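# Move tote to work bench, block onto stand

## Task

Carry the tote from the staging bench over to the work bench so that it rests entirely on the work bench with nothing sticking out past its edge. Take the wooden block out of the tote and set it on the top plate of the stand. The stand's post is locked at the correct height and has to still be locked at that height at the end; pushing it downward quickly can cause failure even if a robot is gripping it. One or both robots may be used. Finish by releasing everything and driving the robots away; the result only counts if it stays in place without a robot supporting it. A robot that topples or is left leaning fails the task.

## Robot and tools

Robots: two identical Hello Robot Stretch 4 units, r1 and r2. Each has an omni-wheel base, a lift that rides up a mast, a telescoping arm pointing forward, a three-joint wrist (yaw, pitch, roll) and a two-finger gripper. Height is roughly 1.6 m; the base rim lies within 0.23 m of the base origin. Each robot has four cameras: rN_head_camera, rN_head_left_camera, rN_head_right_camera, rN_wrist_camera (N = 1 or 2).

Frames: the base frame sits on the floor below the base centre, x ahead, y to the left, z up. hand_pose is reported in it (a point between the open fingertips; may be somewhat inaccurate). The odometry frame is the base frame as it was when the scene began. Every robot reports in its own frames, so relative positions between robots must come from images, lidar_m or wrist_depth_mm.

execute_actions: argument actions is a list holding one action (or empty, which just returns state and images). The action is an object keyed by "r1" and/or "r2"; each robot gets its own block. Inside a block: "base" with exactly one of translate_m (metres, forward positive, -2 to 2), strafe_m (metres, left positive, -2 to 2) or rotate_rad (radians, counter-clockwise from above positive, -3.2 to 3.2). These are relative offsets from where the base last measured itself in the latest state report, not poses. "joints" is a set of absolute target positions by name: lift_m 0 to 1.2, arm_m 0 to 0.55, wrist_yaw_rad -1.134 to 4.276 (0 ahead, positive left, 3.14 stowed back, above 3.4 the arm may block it), wrist_pitch_rad -1.117 to 4.259 (0 level, 1.57 pointing down), wrist_roll_rad -1.117 to 4.259 (positive is clockwise viewed from behind the gripper), gripper_m -0.038 to 0.141 (fingertip gap in metres; negative means fingers press each other). Optional "pace": "slow", "default", "fast", "max" (base up to 0.1/0.3/0.4/0.6 m/s and 1/2/3/4 rad/s, reduced when the lift is above 0.2, to 0.3 m/s and 1 rad/s at 1.2). Optional "contact_limits": {"arm_m": value 0 to 0.75}, how firmly the arm may push before halting; default 0.5. Alternatively {"end_of_arm": "enable_torque"} alone re-energises wrist or gripper motors that shut off. All motions in one action begin together. Out-of-range joint targets get clipped and flagged; any other bad value or unknown key rejects the call with nothing moving. cameras: list of camera names, [] for none, null/omitted/["all"] for all. Each action is capped at 15 s. Omitted joints or bases may keep driving toward older targets.

wait: seconds 0 to 10; nothing new is commanded, returns state and images.
zoom_image: camera name plus region [x0, y0, x1, y1] in pixels of that camera's latest full image, origin top-left, at most 504x504.
finished_scene: scene = number of the current scene; irreversible, reports success. The goal must already be met and stable.

Results: base_status and joint_status per motion: "done"; "off_target" (resting short, maybe still pushing); "contact_stop_at_<key>" (hit something; lift, arm or wheels go slack, a slack lift can sag under load); "limit_stop_at_<name>", including "limit_stop_at_tilt" (leaning over 6 degrees; lift, arm, wheels slack until upright) and "limit_stop_at_own_body" (self-collision guard, common with gripper tilted up and rolled); "torque_fault" (wrist or gripper motor overloaded and went limp until enable_torque). on_its_own lists uncommanded behaviour; "held at" is the target held, not the actual position. base_odometry counts wheel turns, so slip looks like travel; if turned_by_wheels and turned_by_imu differ by more than about 0.1 rad, something was struck. base_tilt is in degrees, forward/right positive, with a fixed bias up to about 1.5. motor_effort is percent of max, bracket value is the peak in the last action; wheel_0..2 positive means turning right. lidar_m: 12 distances in metres, 30-degree sectors, first straight ahead, counter-clockwise (4th left, 7th behind, 10th right); "-" means nothing seen or closer than 0.25 m; sees other robots and table tops, misses glass and thin legs. wrist_depth_mm: 7x7 grid of median depths, 100 to 2000 mm, row by row from top left. Camera intrinsics are listed per camera.

Gripping: command a gap smaller than the object; tighter pulls it toward the wrist. The gripper reading and "done" do not prove a hold; a firm squeeze shows in gripper_m effort. Raise the lift if fingertips snag on a surface.

Avoid: any hard contact between robots (base-to-robot contact plus a few more millimetres of driving is already a hard press and can end the run); two robots carrying one load, since their travel can differ by up to about 3 cm per metre and tip one; turning or driving with over 1 kg held and arm_m above 0.2, especially at fast paces; steady pushes with a high gripper or high contact limit; more than about 2 kg in a level gripper; dropping, slamming or shoving objects; lowering the stand's post quickly. A loose object may occasionally be nudged by outside forces. Startup tip: lift_m 0.4 with wrist_yaw_rad 0 in one action unfolds the wrist. Less robot motion time is better.

Each tool is called after ">>>" in YAML: its name, and indented under it one key for each argument.

## Session

>>> execute_actions:
  actions: []

Scene clock: 0.00 s.
r1.base_odometry: x=+0.000 y=+0.000 heading=+0.000 (m, m, rad; r1's odometry frame)
r1.turned_by_wheels: +0.000 (rad since the last result)
r1.turned_by_imu: +0.000 (rad since the last result)
r1.base_tilt: forward=+0.1 right=+0.2 (deg)
r1.lidar_m: 1.19 1.09 2.60 1.45 1.28 3.99 1.73 1.24 1.16 1.22 1.63 4.00
r1.base_status: not commanded
r1.joint_positions: lift_m=+0.298 arm_m=+0.000 wrist_yaw_rad=+3.132 wrist_pitch_rad=+0.000 wrist_roll_rad=+0.018 gripper_m=+0.057
r1.joint_status: not commanded
r1.motor_effort: lift_m=+18 arm_m=-1 wrist_yaw_rad=+0 wrist_pitch_rad=-7 wrist_roll_rad=+0 gripper_m=-4 wheel_0=+0 wheel_1=+0 wheel_2=+0 (%)
r1.hand_pose: x=-0.1166 y=+0.0902 z=+0.4757 quat_wxyz=(+0.005, +0.000, +0.009, +1.000) (m; r1's base frame)
r1.wrist_depth_mm: - 140 235 - - - - / - 112 139 - - - - / - 111 138 - - - - / - 129 165 - - - - / 202 1366 1863 - - - - / 220 1430 201 1756 200 1863 1756 / 220 1118 1160 148 1182 1182 1205
r2.base_odometry: x=+0.000 y=+0.000 heading=+0.000 (m, m, rad; r2's odometry frame)
r2.turned_by_wheels: +0.000 (rad since the last result)
r2.turned_by_imu: +0.000 (rad since the last result)
r2.base_tilt: forward=-0.4 right=-1.0 (deg)
r2.lidar_m: 0.82 0.97 1.67 2.34 2.01 2.60 1.13 1.35 4.11 1.63 0.95 0.79
r2.base_status: not commanded
r2.joint_positions: lift_m=+0.197 arm_m=+0.003 wrist_yaw_rad=+3.063 wrist_pitch_rad=-0.005 wrist_roll_rad=+0.019 gripper_m=+0.057
r2.joint_status: not commanded
r2.motor_effort: lift_m=+19 arm_m=-1 wrist_yaw_rad=+3 wrist_pitch_rad=-6 wrist_roll_rad=+0 gripper_m=-3 wheel_0=+0 wheel_1=-1 wheel_2=+0 (%)
r2.hand_pose: x=-0.1069 y=+0.1098 z=+0.3766 quat_wxyz=(+0.039, +0.003, +0.009, +0.999) (m; r2's base frame)
r2.wrist_depth_mm: 138 139 - - - - - / - 139 - - - - - / 106 140 226 1921 - - - / 116 140 - - - - - / 1537 1499 - - - - - / 1537 1499 200 1397 191 1308 1308 / 1025 1025 931 142 946 842 904
pictures: r1_head_camera, r1_head_left_camera, r1_head_right_camera, r1_wrist_camera, r2_head_camera, r2_head_left_camera, r2_head_right_camera, r2_wrist_camera
Images, in order (width x height): r1_head_camera 420x560, r1_head_left_camera 420x672, r1_head_right_camera 420x672, r1_wrist_camera 616x392, r2_head_camera 420x560, r2_head_left_camera 420x672, r2_head_right_camera 420x672, r2_wrist_camera 616x392.

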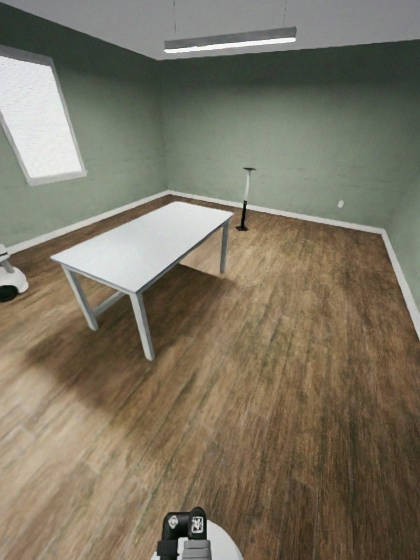

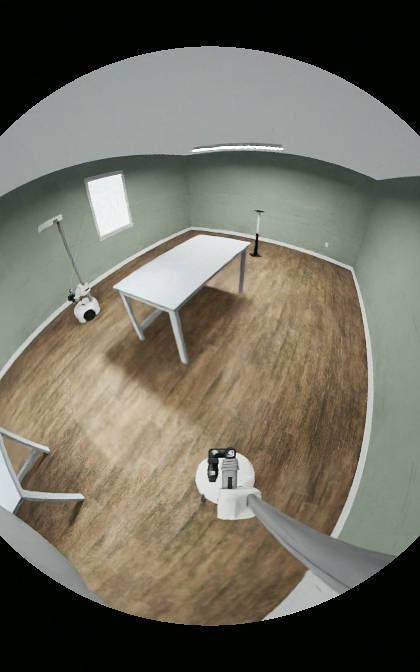

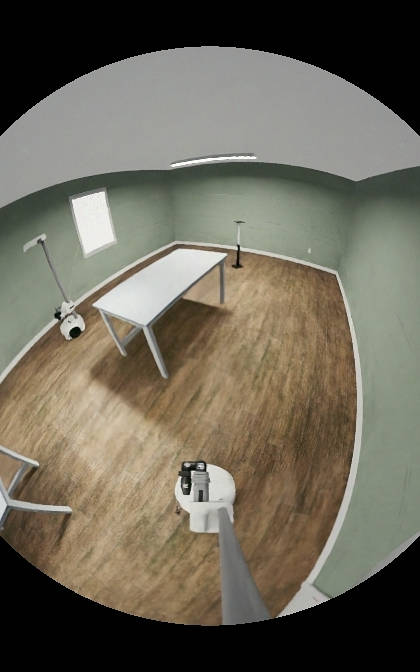

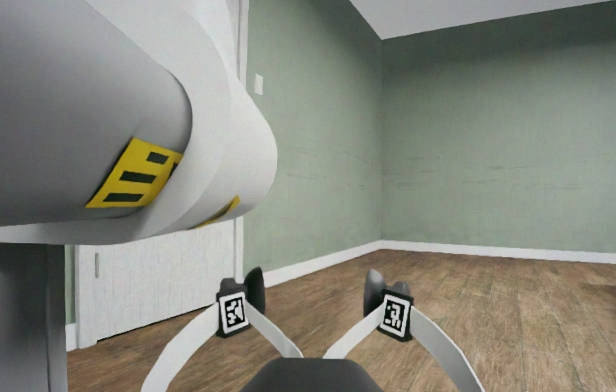

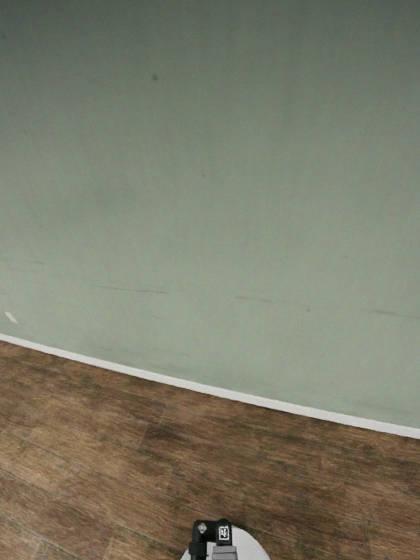

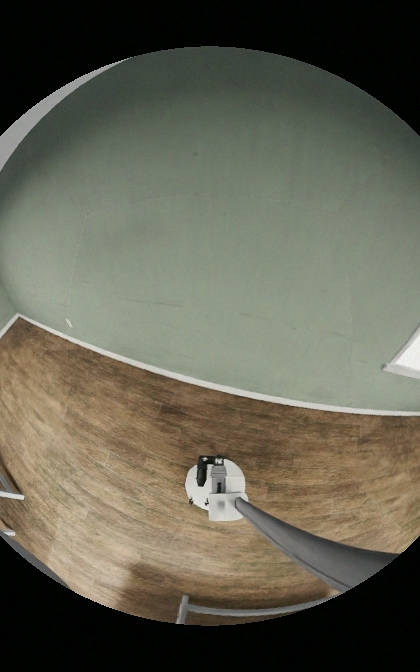

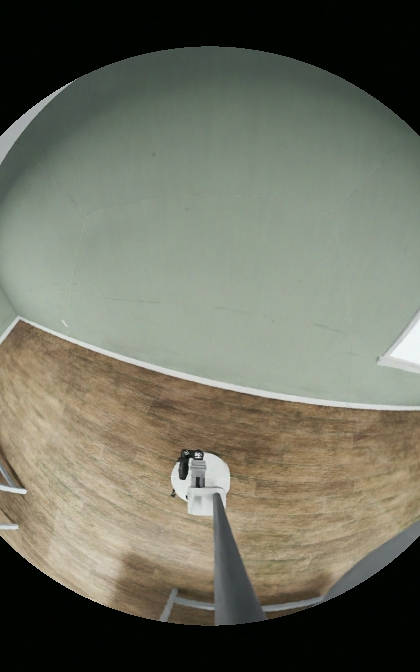

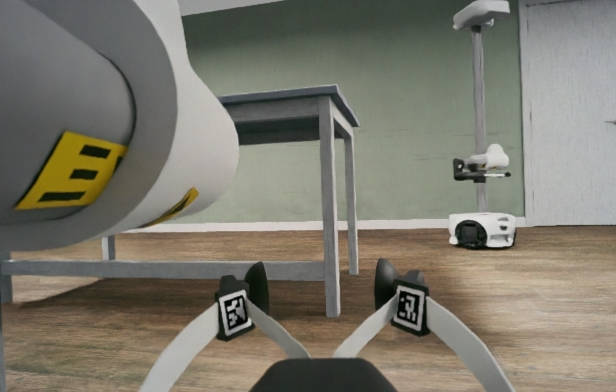

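>>> execute_actions:
  actions:
    - {"r1":{"base":{"rotate_rad":1.9},"pace":"fast"},"r2":{"base":{"rotate_rad":2.4},"pace":"fast"}}
  cameras: ["r1_head_camera","r1_head_left_camera","r2_head_camera","r2_head_left_camera"]

Scene clock: 7.83 s.
r1.base_odometry: x=+0.000 y=+0.000 heading=+1.899 (m, m, rad; r1's odometry frame)
r1.turned_by_wheels: +1.899 (rad since the last result)
r1.turned_by_imu: +1.901 (rad since the last result)
r1.base_tilt: forward=+0.2 right=+0.2 (deg)
r1.lidar_m: 1.25 1.71 2.33 1.33 1.18 1.17 1.39 2.51 1.60 1.09 1.50 3.58
r1.base_status: done
r1.joint_positions: lift_m=+0.298 arm_m=+0.000 wrist_yaw_rad=+3.132 wrist_pitch_rad=+0.000 wrist_roll_rad=+0.018 gripper_m=+0.057
r1.joint_status: not commanded
r1.motor_effort: lift_m=+18(18) arm_m=-1(1) wrist_yaw_rad=-1(0) wrist_pitch_rad=-7(7) wrist_roll_rad=-2(1) gripper_m=-2(2) wheel_0=-4(12) wheel_1=-5(12) wheel_2=-2(13) (%)
r1.hand_pose: x=-0.1166 y=+0.0902 z=+0.4757 quat_wxyz=(+0.005, +0.000, +0.009, +1.000) (m; r1's base frame)
r1.wrist_depth_mm: - 140 236 1863 1464 1182 1008 / - 112 139 1808 1430 1182 1008 / - 111 138 1756 1430 1182 1025 / - 129 165 1808 1397 1160 1008 / 202 - - 1756 1397 1160 991 / 220 1756 200 1661 200 1182 991 / 220 1138 1160 148 1205 1098 976
r2.base_odometry: x=+0.000 y=+0.000 heading=+2.399 (m, m, rad; r2's odometry frame)
r2.turned_by_wheels: +2.399 (rad since the last result)
r2.turned_by_imu: +2.401 (rad since the last result)
r2.base_tilt: forward=-0.5 right=-0.9 (deg)
r2.lidar_m: 2.36 1.15 1.22 1.70 2.86 1.14 0.85 0.81 0.87 1.22 3.77 2.01
r2.base_status: done
r2.joint_positions: lift_m=+0.197 arm_m=+0.003 wrist_yaw_rad=+3.063 wrist_pitch_rad=-0.005 wrist_roll_rad=+0.019 gripper_m=+0.057
r2.joint_status: not commanded
r2.motor_effort: lift_m=+19(19) arm_m=-2(1) wrist_yaw_rad=+2(2) wrist_pitch_rad=-6(6) wrist_roll_rad=+1(1) gripper_m=-1(2) wheel_0=-5(10) wheel_1=-3(10) wheel_2=-4(15) (%)
r2.hand_pose: x=-0.1069 y=+0.1098 z=+0.3766 quat_wxyz=(+0.039, +0.003, +0.009, +0.999) (m; r2's base frame)
r2.wrist_depth_mm: 138 139 1008 1138 1308 1537 1983 / - 139 1025 1138 1308 1537 1921 / 106 140 227 1138 1336 1576 1863 / 115 140 976 1138 1308 1576 1863 / 798 891 1008 1160 1281 1576 1808 / 831 891 200 1138 191 1336 1308 / 798 878 931 142 946 854 917
pictures: r1_head_camera, r1_head_left_camera, r2_head_camera, r2_head_left_camera
Images, in order (width x height): r1_head_camera 420x560, r1_head_left_camera 420x672, r2_head_camera 420x560, r2_head_left_camera 420x672.

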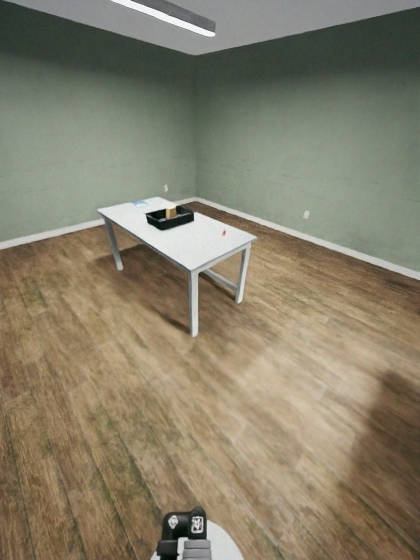

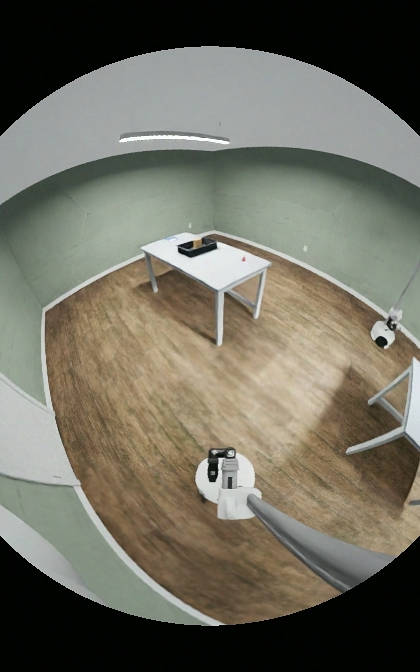

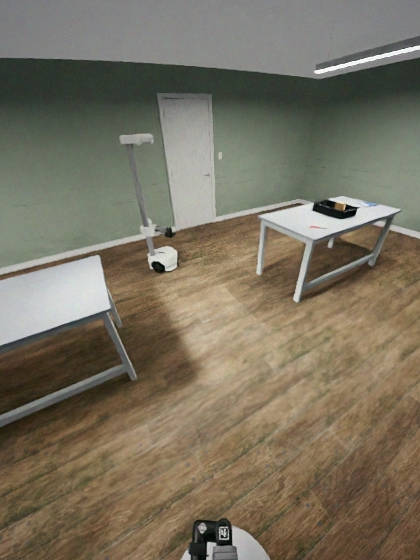

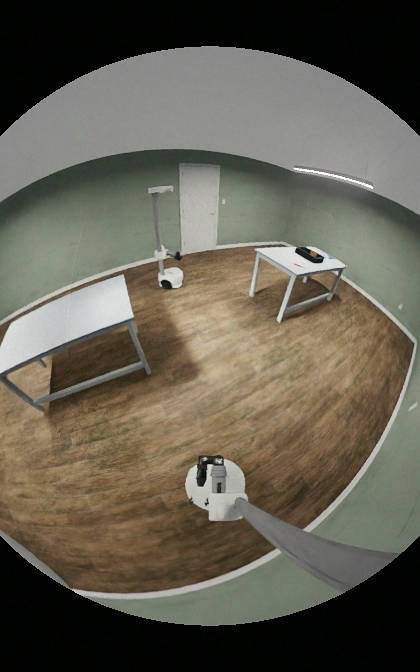

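>>> execute_actions:
  actions:
    - {"r1":{"base":{"rotate_rad":0.62},"pace":"fast"}}
  cameras: []

>>> execute_actions:
  actions:
    - {"r1":{"base":{"translate_m":1.95},"joints":{"lift_m":0.9,"wrist_yaw_rad":0},"pace":"fast"}}
  cameras: []

>>> execute_actions:
  actions:
    - {"r1":{"base":{"rotate_rad":-1.42},"joints":{"lift_m":1.0,"wrist_pitch_rad":0.8,"gripper_m":0.1},"pace":"fast"}}
  cameras: ["r1_head_camera","r1_wrist_camera","r2_head_camera"]

Scene clock: 35.37 s.
r1.base_odometry: x=+0.000 y=+0.000 heading=+2.518 (m, m, rad; r1's odometry frame)
r1.turned_by_wheels: +0.619 (rad since the last result)
r1.turned_by_imu: +0.621 (rad since the last result)
r1.base_tilt: forward=+0.1 right=+0.2 (deg)
r1.lidar_m: 2.05 2.01 1.30 1.17 1.19 1.49 3.05 1.38 1.08 2.58 1.63 1.25
r1.base_status: done
r1.joint_positions: lift_m=+0.298 arm_m=+0.000 wrist_yaw_rad=+3.132 wrist_pitch_rad=+0.000 wrist_roll_rad=+0.018 gripper_m=+0.057
r1.joint_status: not commanded
r1.motor_effort: lift_m=+19(19) arm_m=-1(1) wrist_yaw_rad=+0(0) wrist_pitch_rad=-7(11) wrist_roll_rad=+0(1) gripper_m=-1(5) wheel_0=-4(10) wheel_1=-3(13) wheel_2=-2(11) (%)
r1.hand_pose: x=-0.1166 y=+0.0902 z=+0.4757 quat_wxyz=(+0.005, +0.000, +0.009, +1.000) (m; r1's base frame)
r1.wrist_depth_mm: - 140 236 - - 1863 1366 / - 112 139 - - 1983 1308 / - 111 138 - - 1863 1366 / - 129 165 - - 1863 1366 / 202 - - - - 1863 1308 / 220 1756 201 1863 200 1618 1336 / 219 1138 1138 148 1182 1118 1160
r2.base_odometry: x=+0.000 y=+0.000 heading=+2.399 (m, m, rad; r2's odometry frame)
r2.turned_by_wheels: +0.000 (rad since the last result)
r2.turned_by_imu: -0.001 (rad since the last result)
r2.base_tilt: forward=-0.4 right=-1.0 (deg)
r2.lidar_m: 2.37 1.14 1.20 1.72 2.87 1.13 0.84 0.82 0.88 1.26 3.76 2.02
r2.base_status: not commanded
r2.joint_positions: lift_m=+0.197 arm_m=+0.003 wrist_yaw_rad=+3.063 wrist_pitch_rad=-0.005 wrist_roll_rad=+0.019 gripper_m=+0.057
r2.joint_status: not commanded
r2.motor_effort: lift_m=+19(19) arm_m=-1(2) wrist_yaw_rad=+2(2) wrist_pitch_rad=-6(5) wrist_roll_rad=+1(0) gripper_m=+0(2) wheel_0=-5(5) wheel_1=-3(3) wheel_2=-5(5) (%)
r2.hand_pose: x=-0.1069 y=+0.1098 z=+0.3766 quat_wxyz=(+0.039, +0.003, +0.009, +0.999) (m; r2's base frame)
r2.wrist_depth_mm: 138 139 1025 1138 1336 1537 1921 / - 139 1025 1138 1308 1537 1921 / 106 140 227 1138 1308 1576 1921 / 115 140 976 1138 1308 1537 1921 / 798 917 1008 1138 1308 1537 1863 / 820 904 200 1138 192 1336 1308 / 820 891 917 142 946 842 904
pictures: none
No camera images: the call's "cameras" was empty. Leave "cameras" out to get every camera's image.

Scene clock: 41.53 s.
r1.base_odometry: x=-1.584 y=+1.137 heading=+2.519 (m, m, rad; r1's odometry frame)
r1.turned_by_wheels: +0.001 (rad since the last result)
r1.turned_by_imu: -0.001 (rad since the last result)
r1.base_tilt: forward=+0.2 right=+0.2 (deg)
r1.lidar_m: 2.07 2.08 1.63 1.46 1.49 1.83 3.69 0.90 0.55 0.49 0.50 0.63
r1.base_status: done
r1.joint_positions: lift_m=+0.900 arm_m=+0.000 wrist_yaw_rad=+0.000 wrist_pitch_rad=+0.000 wrist_roll_rad=+0.018 gripper_m=+0.057
r1.joint_status: all done
r1.motor_effort: lift_m=+20(23) arm_m=-1(1) wrist_yaw_rad=-1(4) wrist_pitch_rad=-7(8) wrist_roll_rad=-2(0) gripper_m=-2(3) wheel_0=+4(9) wheel_1=+6(10) wheel_2=-1(13) (%)
r1.hand_pose: x=+0.4596 y=-0.0874 z=+1.0780 quat_wxyz=(+1.000, +0.009, +0.000, +0.000) (m; r1's base frame)
r1.wrist_depth_mm: 1756 1863 1863 1863 1921 - - / 1756 1808 1863 1863 1921 - - / 1756 1756 1863 1921 1983 - - / 1756 1808 1863 1921 - 1983 - / 1756 1756 1808 1921 1983 - - / 1808 1708 200 1921 200 - - / 1756 1756 1808 148 1983 - -
r2.base_odometry: x=+0.000 y=+0.000 heading=+2.399 (m, m, rad; r2's odometry frame)
r2.turned_by_wheels: +0.000 (rad since the last result)
r2.turned_by_imu: -0.001 (rad since the last result)
r2.base_tilt: forward=-0.5 right=-0.9 (deg)
r2.lidar_m: 2.36 1.14 1.20 1.69 2.88 1.11 0.85 0.80 0.87 1.25 3.73 2.02
r2.base_status: not commanded
r2.joint_positions: lift_m=+0.197 arm_m=+0.003 wrist_yaw_rad=+3.063 wrist_pitch_rad=-0.005 wrist_roll_rad=+0.019 gripper_m=+0.057
r2.joint_status: not commanded
r2.motor_effort: lift_m=+20(19) arm_m=-1(1) wrist_yaw_rad=+1(2) wrist_pitch_rad=-6(6) wrist_roll_rad=+1(1) gripper_m=-2(1) wheel_0=-5(5) wheel_1=-3(3) wheel_2=-4(5) (%)
r2.hand_pose: x=-0.1069 y=+0.1098 z=+0.3766 quat_wxyz=(+0.039, +0.003, +0.009, +0.999) (m; r2's base frame)
r2.wrist_depth_mm: 138 139 1008 1138 1336 1576 1921 / - 140 1025 1160 1308 1537 1863 / 106 140 226 1138 1308 1537 1921 / 115 140 976 1160 1308 1576 1921 / 809 904 1025 1138 1336 1537 1808 / 809 904 200 1138 191 1366 1336 / 809 891 931 142 946 854 917
pictures: none
No camera images: the call's "cameras" was empty. Leave "cameras" out to get every camera's image.

Scene clock: 43.53 s.
r1.base_odometry: x=-1.584 y=+1.137 heading=+1.100 (m, m, rad; r1's odometry frame)
r1.turned_by_wheels: -1.419 (rad since the last result)
r1.turned_by_imu: -1.418 (rad since the last result)
r1.base_tilt: forward=+0.1 right=+0.2 (deg)
r1.lidar_m: 0.50 0.53 0.74 2.07 2.13 1.56 1.47 1.51 2.11 2.69 0.72 0.54
r1.base_status: done
r1.joint_positions: lift_m=+1.000 arm_m=+0.000 wrist_yaw_rad=+0.000 wrist_pitch_rad=+0.801 wrist_roll_rad=+0.018 gripper_m=+0.100
r1.joint_status: all done
r1.motor_effort: lift_m=+20(24) arm_m=-1(1) wrist_yaw_rad=-1(1) wrist_pitch_rad=-8(12) wrist_roll_rad=+0(1) gripper_m=+2(5) wheel_0=+6(10) wheel_1=+6(11) wheel_2=+2(11) (%)
r1.hand_pose: x=+0.3717 y=-0.0874 z=+0.9708 quat_wxyz=(+0.921, +0.008, +0.390, -0.003) (m; r1's base frame)
r1.wrist_depth_mm: - - - - - - - / - 842 842 820 788 798 854 / 699 699 691 661 597 634 683 / 585 580 580 585 574 580 580 / 504 504 504 504 500 496 500 / 809 1281 200 1229 214 1205 1229 / 1078 991 1160 148 1118 1118 1118
r2.base_odometry: x=+0.000 y=+0.000 heading=+2.399 (m, m, rad; r2's odometry frame)
r2.turned_by_wheels: +0.000 (rad since the last result)
r2.turned_by_imu: +0.000 (rad since the last result)
r2.base_tilt: forward=-0.4 right=-0.9 (deg)
r2.lidar_m: 2.34 1.14 1.19 1.74 2.85 1.13 0.83 0.82 0.88 1.23 3.76 2.00
r2.base_status: not commanded
r2.joint_positions: lift_m=+0.197 arm_m=+0.003 wrist_yaw_rad=+3.063 wrist_pitch_rad=-0.005 wrist_roll_rad=+0.019 gripper_m=+0.057
r2.joint_status: not commanded
r2.motor_effort: lift_m=+19(19) arm_m=-1(1) wrist_yaw_rad=+2(2) wrist_pitch_rad=-4(5) wrist_roll_rad=+1(1) gripper_m=-3(3) wheel_0=-5(5) wheel_1=-3(3) wheel_2=-5(4) (%)
r2.hand_pose: x=-0.1069 y=+0.1098 z=+0.3766 quat_wxyz=(+0.039, +0.003, +0.009, +0.999) (m; r2's base frame)
r2.wrist_depth_mm: 138 139 1042 1138 1308 1537 1863 / - 139 1008 1138 1308 1537 1921 / 106 140 226 1138 1336 1576 1921 / 115 140 976 1160 1336 1537 1921 / 809 904 1042 1160 1308 1499 1808 / 820 904 200 1118 191 1336 1308 / 809 878 917 142 946 854 904
pictures: r1_head_camera, r1_wrist_camera, r2_head_camera
Images, in order (width x height): r1_head_camera 420x560, r1_wrist_camera 616x392, r2_head_camera 420x560.

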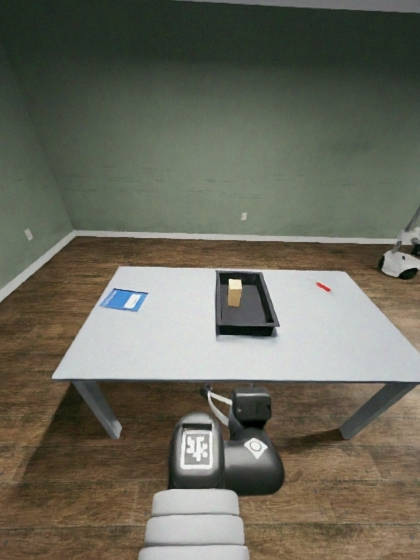

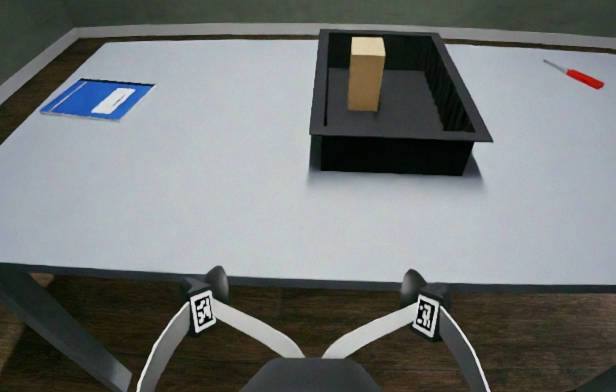

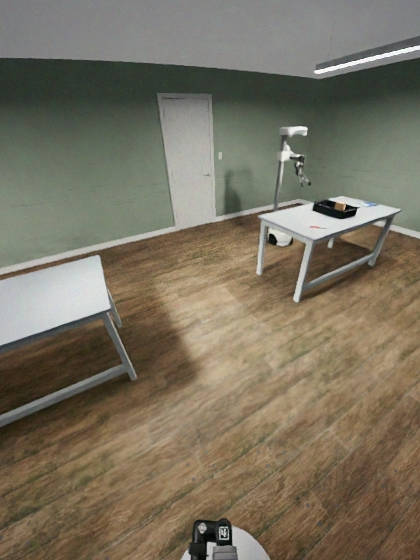

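>>> execute_actions:
  actions:
    - {"r1":{"base":{"translate_m":0.33},"joints":{"lift_m":1.12,"wrist_pitch_rad":1.45,"arm_m":0.3,"gripper_m":0.12}}}
  cameras: ["r1_head_camera","r1_wrist_camera"]

Scene clock: 71.63 s.
r1.base_odometry: x=-1.434 y=+1.431 heading=+1.101 (m, m, rad; r1's odometry frame)
r1.turned_by_wheels: +0.001 (rad since the last result)
r1.turned_by_imu: +0.002 (rad since the last result)
r1.base_tilt: forward=+0.2 right=+0.2 (deg)
r1.lidar_m: 0.25 0.25 0.26 2.07 2.15 1.90 1.80 1.85 2.57 0.79 0.26 0.25
r1.base_status: done
r1.joint_positions: lift_m=+1.120 arm_m=+0.299 wrist_yaw_rad=+0.000 wrist_pitch_rad=+1.450 wrist_roll_rad=+0.018 gripper_m=+0.120
r1.joint_status: all done
r1.motor_effort: lift_m=+21(21) arm_m=+6(6) wrist_yaw_rad=-1(0) wrist_pitch_rad=-1(2) wrist_roll_rad=-1(1) gripper_m=+0(1) wheel_0=+3(10) wheel_1=+4(10) wheel_2=+0(11) (%)
r1.hand_pose: x=+0.5046 y=-0.0874 z=+1.0116 quat_wxyz=(+0.748, +0.007, +0.663, -0.006) (m; r1's base frame)
r1.wrist_depth_mm: 530 521 517 512 424 466 508 / 512 508 508 504 492 477 496 / 504 500 492 488 370 484 439 / 488 492 488 480 424 477 433 / 480 477 480 477 469 466 424 / 473 469 213 466 462 427 418 / 462 462 459 142 430 392 407
r2.base_odometry: x=+0.000 y=+0.000 heading=+2.399 (m, m, rad; r2's odometry frame)
r2.turned_by_wheels: +0.000 (rad since the last result)
r2.turned_by_imu: -0.001 (rad since the last result)
r2.base_tilt: forward=-0.4 right=-0.9 (deg)
r2.lidar_m: 2.37 1.15 1.21 1.74 2.89 1.15 0.86 0.81 0.86 1.21 3.76 1.99
r2.base_status: not commanded
r2.joint_positions: lift_m=+0.197 arm_m=+0.003 wrist_yaw_rad=+3.063 wrist_pitch_rad=-0.005 wrist_roll_rad=+0.019 gripper_m=+0.057
r2.joint_status: not commanded
r2.motor_effort: lift_m=+19(19) arm_m=-1(1) wrist_yaw_rad=+2(2) wrist_pitch_rad=-6(6) wrist_roll_rad=+2(0) gripper_m=-3(3) wheel_0=-5(5) wheel_1=-3(3) wheel_2=-5(5) (%)
r2.hand_pose: x=-0.1069 y=+0.1098 z=+0.3766 quat_wxyz=(+0.039, +0.003, +0.009, +0.999) (m; r2's base frame)
r2.wrist_depth_mm: 138 139 1025 1138 1336 1537 1863 / - 139 1025 1138 1336 1499 1921 / 106 140 225 1160 1281 1576 1921 / 115 140 991 1138 1308 1576 1863 / 798 904 1008 1138 1281 1576 1863 / 820 904 200 1138 191 1336 1308 / 809 878 931 142 946 842 917
pictures: r1_head_camera, r1_wrist_camera
Images, in order (width x height): r1_head_camera 420x560, r1_wrist_camera 616x392.

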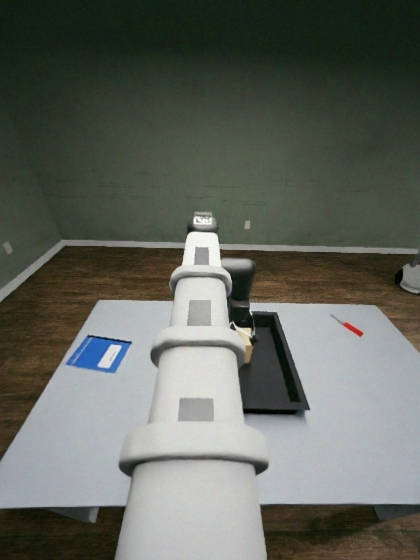

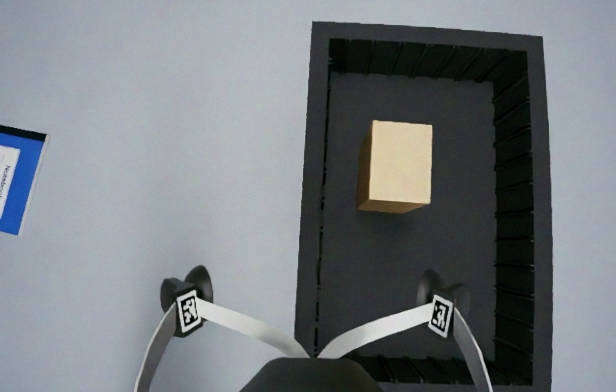

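>>> execute_actions:
  actions:
    - {"r1":{"base":{"strafe_m":-0.089},"joints":{"lift_m":1.03,"arm_m":0.404}}}
  cameras: ["r1_wrist_camera"]

Scene clock: 77.93 s.
r1.base_odometry: x=-1.355 y=+1.391 heading=+1.100 (m, m, rad; r1's odometry frame)
r1.turned_by_wheels: +0.000 (rad since the last result)
r1.turned_by_imu: +0.001 (rad since the last result)
r1.base_tilt: forward=+0.1 right=+0.2 (deg)
r1.lidar_m: 0.25 0.25 0.26 2.16 2.26 1.90 1.81 1.87 2.57 0.76 0.29 0.25
r1.base_status: done
r1.joint_positions: lift_m=+1.030 arm_m=+0.403 wrist_yaw_rad=+0.000 wrist_pitch_rad=+1.450 wrist_roll_rad=+0.018 gripper_m=+0.120
r1.joint_status: all done
r1.motor_effort: lift_m=+16(20) arm_m=+6(5) wrist_yaw_rad=-1(0) wrist_pitch_rad=-3(1) wrist_roll_rad=+0(1) gripper_m=+4(4) wheel_0=+2(11) wheel_1=-6(13) wheel_2=+0(0) (%)
r1.hand_pose: x=+0.6085 y=-0.0874 z=+0.9220 quat_wxyz=(+0.748, +0.007, +0.663, -0.006) (m; r1's base frame)
r1.wrist_depth_mm: 424 421 418 421 418 418 413 / 415 415 336 324 315 329 404 / 407 407 397 397 392 353 399 / 399 397 359 392 387 351 387 / 392 389 364 265 382 320 379 / 382 382 214 260 370 291 373 / 375 375 319 142 366 286 366
r2.base_odometry: x=+0.000 y=+0.000 heading=+2.399 (m, m, rad; r2's odometry frame)
r2.turned_by_wheels: +0.000 (rad since the last result)
r2.turned_by_imu: -0.001 (rad since the last result)
r2.base_tilt: forward=-0.4 right=-1.0 (deg)
r2.lidar_m: 2.41 1.11 1.19 1.73 2.88 1.14 0.83 0.81 0.89 1.23 3.75 2.01
r2.base_status: not commanded
r2.joint_positions: lift_m=+0.197 arm_m=+0.003 wrist_yaw_rad=+3.063 wrist_pitch_rad=-0.005 wrist_roll_rad=+0.019 gripper_m=+0.057
r2.joint_status: not commanded
r2.motor_effort: lift_m=+20(19) arm_m=-1(1) wrist_yaw_rad=+2(2) wrist_pitch_rad=-7(5) wrist_roll_rad=+1(2) gripper_m=-3(2) wheel_0=-5(5) wheel_1=-3(3) wheel_2=-4(5) (%)
r2.hand_pose: x=-0.1069 y=+0.1098 z=+0.3766 quat_wxyz=(+0.039, +0.003, +0.009, +0.999) (m; r2's base frame)
r2.wrist_depth_mm: 138 139 1025 1138 1336 1537 1921 / - 139 1008 1160 1336 1576 1921 / 106 140 226 1160 1308 1499 1921 / 116 141 991 1160 1281 1499 1983 / 798 931 1008 1138 1281 1537 1921 / 820 904 199 1138 191 1336 1281 / 809 891 931 142 931 854 904
pictures: r1_wrist_camera
Images, in order (width x height): r1_wrist_camera 616x392.

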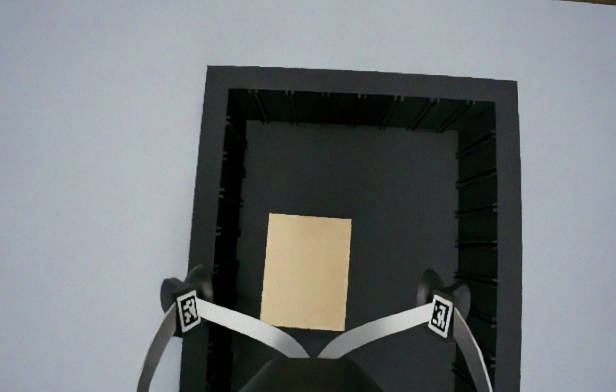

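>>> execute_actions:
  actions:
    - {"r1":{"joints":{"wrist_roll_rad":1.57,"gripper_m":0.135,"arm_m":0.41,"lift_m":1.0}}}
  cameras: ["r1_wrist_camera","r1_head_camera"]

Scene clock: 84.00 s.
r1.base_odometry: x=-1.355 y=+1.391 heading=+1.100 (m, m, rad; r1's odometry frame)
r1.turned_by_wheels: +0.000 (rad since the last result)
r1.turned_by_imu: +0.002 (rad since the last result)
r1.base_tilt: forward=+0.2 right=+0.2 (deg)
r1.lidar_m: 0.25 0.25 0.26 2.16 2.24 1.90 1.80 1.86 2.59 0.74 0.26 0.25
r1.base_status: not commanded
r1.joint_positions: lift_m=+1.000 arm_m=+0.409 wrist_yaw_rad=+0.000 wrist_pitch_rad=+1.450 wrist_roll_rad=+1.570 gripper_m=+0.135
r1.joint_status: all done
r1.motor_effort: lift_m=+16(15) arm_m=+6(7) wrist_yaw_rad=-1(1) wrist_pitch_rad=-2(1) wrist_roll_rad=+2(7) gripper_m=+0(2) wheel_0=+2(2) wheel_1=-6(6) wheel_2=+0(0) (%)
r1.hand_pose: x=+0.6145 y=-0.0874 z=+0.8920 quat_wxyz=(+0.530, +0.529, +0.469, -0.469) (m; r1's base frame)
r1.wrist_depth_mm: 831 389 370 357 347 336 325 / 399 294 297 285 268 254 246 / 394 320 366 355 345 334 324 / 397 309 366 353 342 330 324 / 392 309 364 252 340 332 322 / 394 287 218 231 340 324 320 / 394 287 304 145 325 325 319
r2.base_odometry: x=+0.000 y=+0.000 heading=+2.399 (m, m, rad; r2's odometry frame)
r2.turned_by_wheels: +0.000 (rad since the last result)
r2.turned_by_imu: -0.001 (rad since the last result)
r2.base_tilt: forward=-0.4 right=-1.0 (deg)
r2.lidar_m: 2.35 1.15 1.22 1.70 2.86 1.15 0.85 0.79 0.87 1.22 3.77 2.01
r2.base_status: not commanded
r2.joint_positions: lift_m=+0.197 arm_m=+0.003 wrist_yaw_rad=+3.063 wrist_pitch_rad=-0.005 wrist_roll_rad=+0.019 gripper_m=+0.057
r2.joint_status: not commanded
r2.motor_effort: lift_m=+19(19) arm_m=-1(1) wrist_yaw_rad=+2(3) wrist_pitch_rad=-6(5) wrist_roll_rad=+0(1) gripper_m=-3(3) wheel_0=-5(5) wheel_1=-3(3) wheel_2=-4(5) (%)
r2.hand_pose: x=-0.1069 y=+0.1098 z=+0.3766 quat_wxyz=(+0.039, +0.003, +0.009, +0.999) (m; r2's base frame)
r2.wrist_depth_mm: 138 139 1008 1138 1308 1537 1921 / - 139 991 1138 1336 1537 1921 / 106 140 226 1138 1308 1537 1921 / 115 140 976 1160 1336 1576 1921 / 798 904 1008 1138 1281 1537 1808 / 831 904 200 1118 192 1336 1308 / 809 878 917 142 946 842 917
pictures: r1_head_camera, r1_wrist_camera
Images, in order (width x height): r1_head_camera 420x560, r1_wrist_camera 616x392.

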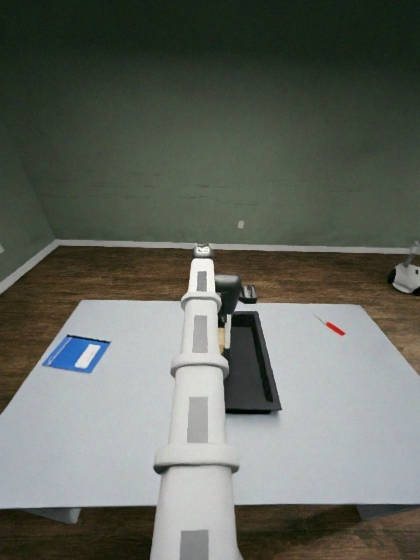

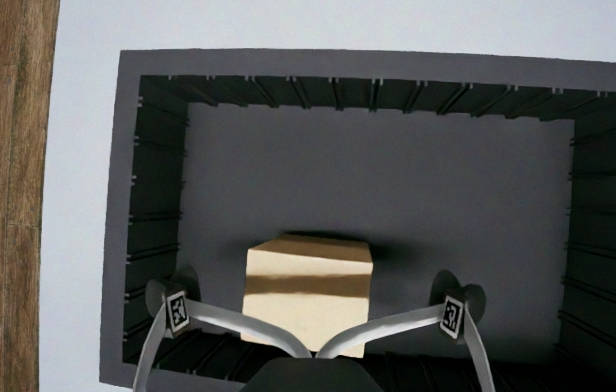

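>>> execute_actions:
  actions:
    - {"r1":{"joints":{"lift_m":0.93}}}
  cameras: ["r1_wrist_camera"]

>>> execute_actions:
  actions:
    - {"r1":{"joints":{"gripper_m":0.03}}}
  cameras: ["r1_wrist_camera"]

>>> execute_actions:
  actions:
    - {"r1":{"joints":{"lift_m":1.12}}}
  cameras: ["r1_wrist_camera","r1_head_camera","r1_head_left_camera"]

Scene clock: 90.83 s.
r1.base_odometry: x=-1.355 y=+1.391 heading=+1.100 (m, m, rad; r1's odometry frame)
r1.turned_by_wheels: +0.000 (rad since the last result)
r1.turned_by_imu: +0.002 (rad since the last result)
r1.base_tilt: forward=+0.1 right=+0.3 (deg)
r1.lidar_m: 0.25 0.25 0.28 2.16 2.26 1.90 1.80 1.88 2.58 0.76 0.25 0.25
r1.base_status: not commanded
r1.joint_positions: lift_m=+0.931 arm_m=+0.409 wrist_yaw_rad=+0.000 wrist_pitch_rad=+1.448 wrist_roll_rad=+1.570 gripper_m=+0.135
r1.joint_status: all done
r1.motor_effort: lift_m=+11(15) arm_m=+6(6) wrist_yaw_rad=-1(1) wrist_pitch_rad=+4(6) wrist_roll_rad=+2(2) gripper_m=+2(1) wheel_0=+2(2) wheel_1=-6(6) wheel_2=+0(0) (%)
r1.hand_pose: x=+0.6152 y=-0.0874 z=+0.8225 quat_wxyz=(+0.530, +0.529, +0.469, -0.468) (m; r1's base frame)
r1.wrist_depth_mm: 327 218 210 202 195 188 - / 224 258 293 281 265 246 236 / 226 278 298 289 278 267 260 / 229 283 297 286 277 267 260 / 224 286 296 255 273 266 260 / 223 248 169 162 272 262 259 / 224 270 169 143 273 264 257
r2.base_odometry: x=+0.000 y=+0.000 heading=+2.399 (m, m, rad; r2's odometry frame)
r2.turned_by_wheels: +0.000 (rad since the last result)
r2.turned_by_imu: -0.001 (rad since the last result)
r2.base_tilt: forward=-0.5 right=-1.0 (deg)
r2.lidar_m: 2.38 1.15 1.20 1.70 2.91 1.11 0.84 0.82 0.89 1.21 3.78 2.01
r2.base_status: not commanded
r2.joint_positions: lift_m=+0.197 arm_m=+0.003 wrist_yaw_rad=+3.063 wrist_pitch_rad=-0.005 wrist_roll_rad=+0.019 gripper_m=+0.057
r2.joint_status: not commanded
r2.motor_effort: lift_m=+19(19) arm_m=-1(1) wrist_yaw_rad=+1(2) wrist_pitch_rad=-6(6) wrist_roll_rad=+2(1) gripper_m=-5(3) wheel_0=-5(5) wheel_1=-3(3) wheel_2=-5(5) (%)
r2.hand_pose: x=-0.1069 y=+0.1098 z=+0.3766 quat_wxyz=(+0.039, +0.003, +0.009, +0.999) (m; r2's base frame)
r2.wrist_depth_mm: 138 139 1025 1138 1336 1576 1863 / - 139 1042 1160 1308 1537 1921 / 106 140 225 1138 1366 1537 1921 / 116 140 976 1138 1336 1576 1863 / 798 917 1008 1138 1281 1537 1863 / 820 904 200 1118 191 1336 1308 / 809 878 931 141 946 842 904
pictures: r1_wrist_camera
Images, in order (width x height): r1_wrist_camera 616x392.

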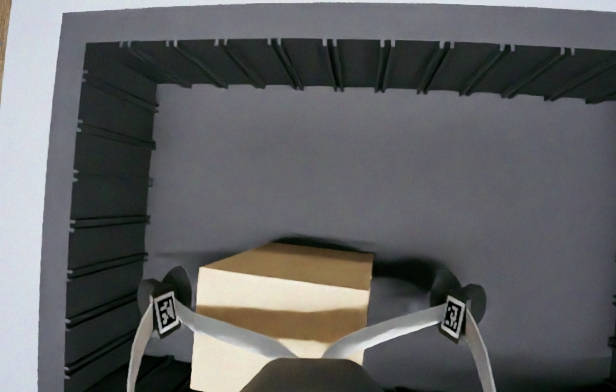

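Scene clock: 92.83 s.
r1.base_odometry: x=-1.355 y=+1.391 heading=+1.100 (m, m, rad; r1's odometry frame)
r1.turned_by_wheels: +0.000 (rad since the last result)
r1.turned_by_imu: +0.001 (rad since the last result)
r1.base_tilt: forward=+0.2 right=+0.3 (deg)
r1.lidar_m: 0.25 0.25 0.28 2.16 2.26 1.89 1.79 1.86 2.59 0.78 0.26 0.25
r1.base_status: not commanded
r1.joint_positions: lift_m=+0.930 arm_m=+0.409 wrist_yaw_rad=+0.000 wrist_pitch_rad=+1.451 wrist_roll_rad=+1.570 gripper_m=+0.031
r1.joint_status: all done
r1.motor_effort: lift_m=+16(17) arm_m=+5(6) wrist_yaw_rad=-2(3) wrist_pitch_rad=-3(12) wrist_roll_rad=+3(0) gripper_m=-27(23) wheel_0=+2(2) wheel_1=-6(6) wheel_2=+0(0) (%)
r1.hand_pose: x=+0.6146 y=-0.0874 z=+0.8220 quat_wxyz=(+0.529, +0.529, +0.469, -0.469) (m; r1's base frame)
r1.wrist_depth_mm: 270 213 206 198 194 186 181 / 218 252 287 279 271 257 247 / 221 273 291 283 273 264 258 / 217 274 293 283 273 264 257 / 216 279 291 240 271 265 257 / 216 266 159 154 156 260 256 / 216 250 159 153 152 259 256
r2.base_odometry: x=+0.000 y=+0.000 heading=+2.399 (m, m, rad; r2's odometry frame)
r2.turned_by_wheels: +0.000 (rad since the last result)
r2.turned_by_imu: +0.000 (rad since the last result)
r2.base_tilt: forward=-0.4 right=-0.9 (deg)
r2.lidar_m: 2.36 1.13 1.21 1.71 2.88 1.14 0.81 0.81 0.86 1.23 3.77 2.01
r2.base_status: not commanded
r2.joint_positions: lift_m=+0.197 arm_m=+0.003 wrist_yaw_rad=+3.063 wrist_pitch_rad=-0.005 wrist_roll_rad=+0.019 gripper_m=+0.057
r2.joint_status: not commanded
r2.motor_effort: lift_m=+19(20) arm_m=-1(1) wrist_yaw_rad=+2(2) wrist_pitch_rad=-5(7) wrist_roll_rad=+1(1) gripper_m=-3(3) wheel_0=-5(5) wheel_1=-3(3) wheel_2=-5(5) (%)
r2.hand_pose: x=-0.1069 y=+0.1098 z=+0.3766 quat_wxyz=(+0.039, +0.003, +0.009, +0.999) (m; r2's base frame)
r2.wrist_depth_mm: 138 139 1025 1138 1336 1576 1921 / - 139 1025 1138 1336 1537 1921 / 106 140 225 1138 1336 1576 1863 / 116 140 991 1138 1336 1576 1921 / 798 904 1008 1138 1336 1576 1808 / 820 904 200 1138 191 1308 1308 / 809 878 931 142 946 854 891
pictures: r1_wrist_camera
Images, in order (width x height): r1_wrist_camera 616x392.

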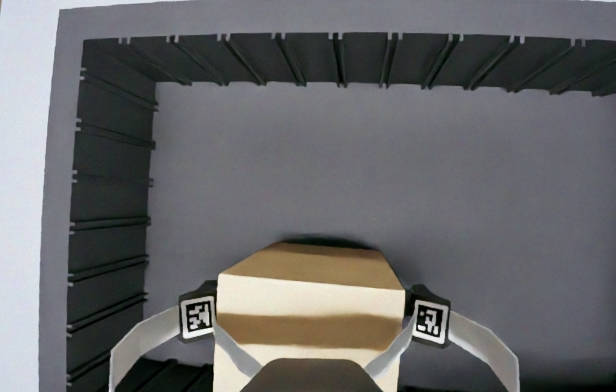

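Scene clock: 94.70 s.
r1.base_odometry: x=-1.355 y=+1.391 heading=+1.100 (m, m, rad; r1's odometry frame)
r1.turned_by_wheels: +0.000 (rad since the last result)
r1.turned_by_imu: +0.001 (rad since the last result)
r1.base_tilt: forward=+0.2 right=+0.3 (deg)
r1.lidar_m: 0.25 0.25 0.26 2.16 2.25 1.89 1.80 1.88 2.58 0.80 0.27 0.25
r1.base_status: not commanded
r1.joint_positions: lift_m=+1.120 arm_m=+0.409 wrist_yaw_rad=+0.000 wrist_pitch_rad=+1.451 wrist_roll_rad=+1.570 gripper_m=+0.031
r1.joint_status: all done
r1.motor_effort: lift_m=+22(22) arm_m=+5(5) wrist_yaw_rad=-2(2) wrist_pitch_rad=-3(4) wrist_roll_rad=+3(2) gripper_m=-24(23) wheel_0=+2(2) wheel_1=-6(6) wheel_2=+1(0) (%)
r1.hand_pose: x=+0.6146 y=-0.0874 z=+1.0115 quat_wxyz=(+0.529, +0.529, +0.469, -0.469) (m; r1's base frame)
r1.wrist_depth_mm: 1397 517 496 484 462 449 439 / 1366 512 492 477 462 449 436 / 1397 508 452 473 459 442 357 / 1430 512 462 473 462 442 364 / 1366 512 421 240 459 445 359 / 1366 508 158 154 156 436 355 / 1397 500 158 153 152 357 368
r2.base_odometry: x=+0.000 y=+0.000 heading=+2.399 (m, m, rad; r2's odometry frame)
r2.turned_by_wheels: +0.000 (rad since the last result)
r2.turned_by_imu: +0.000 (rad since the last result)
r2.base_tilt: forward=-0.5 right=-1.0 (deg)
r2.lidar_m: 2.39 1.15 1.21 1.70 2.91 1.11 0.85 0.81 0.86 1.21 3.73 2.00
r2.base_status: not commanded
r2.joint_positions: lift_m=+0.197 arm_m=+0.003 wrist_yaw_rad=+3.063 wrist_pitch_rad=-0.005 wrist_roll_rad=+0.019 gripper_m=+0.057
r2.joint_status: not commanded
r2.motor_effort: lift_m=+19(19) arm_m=-1(1) wrist_yaw_rad=+2(1) wrist_pitch_rad=-6(6) wrist_roll_rad=+2(0) gripper_m=-4(3) wheel_0=-5(5) wheel_1=-3(3) wheel_2=-5(5) (%)
r2.hand_pose: x=-0.1069 y=+0.1098 z=+0.3766 quat_wxyz=(+0.039, +0.003, +0.009, +0.999) (m; r2's base frame)
r2.wrist_depth_mm: 138 139 1008 1138 1336 1576 1921 / - 139 1025 1138 1336 1537 1921 / 106 140 226 1160 1281 1537 1921 / 116 140 991 1138 1308 1576 1921 / 809 917 1025 1138 1308 1537 1863 / 820 917 200 1138 192 1336 1308 / 809 878 931 141 946 842 904
pictures: r1_head_camera, r1_head_left_camera, r1_wrist_camera
Images, in order (width x height): r1_head_camera 420x560, r1_head_left_camera 420x672, r1_wrist_camera 616x392.

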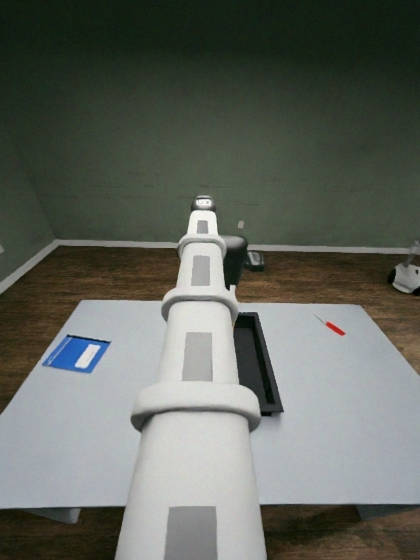

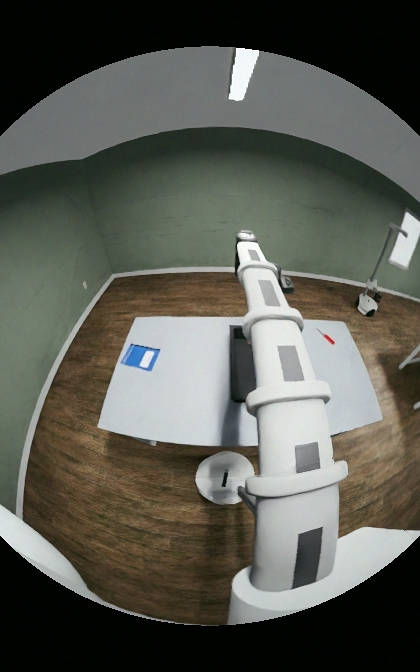

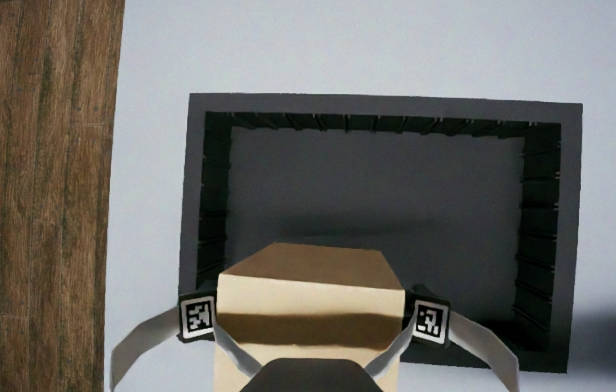

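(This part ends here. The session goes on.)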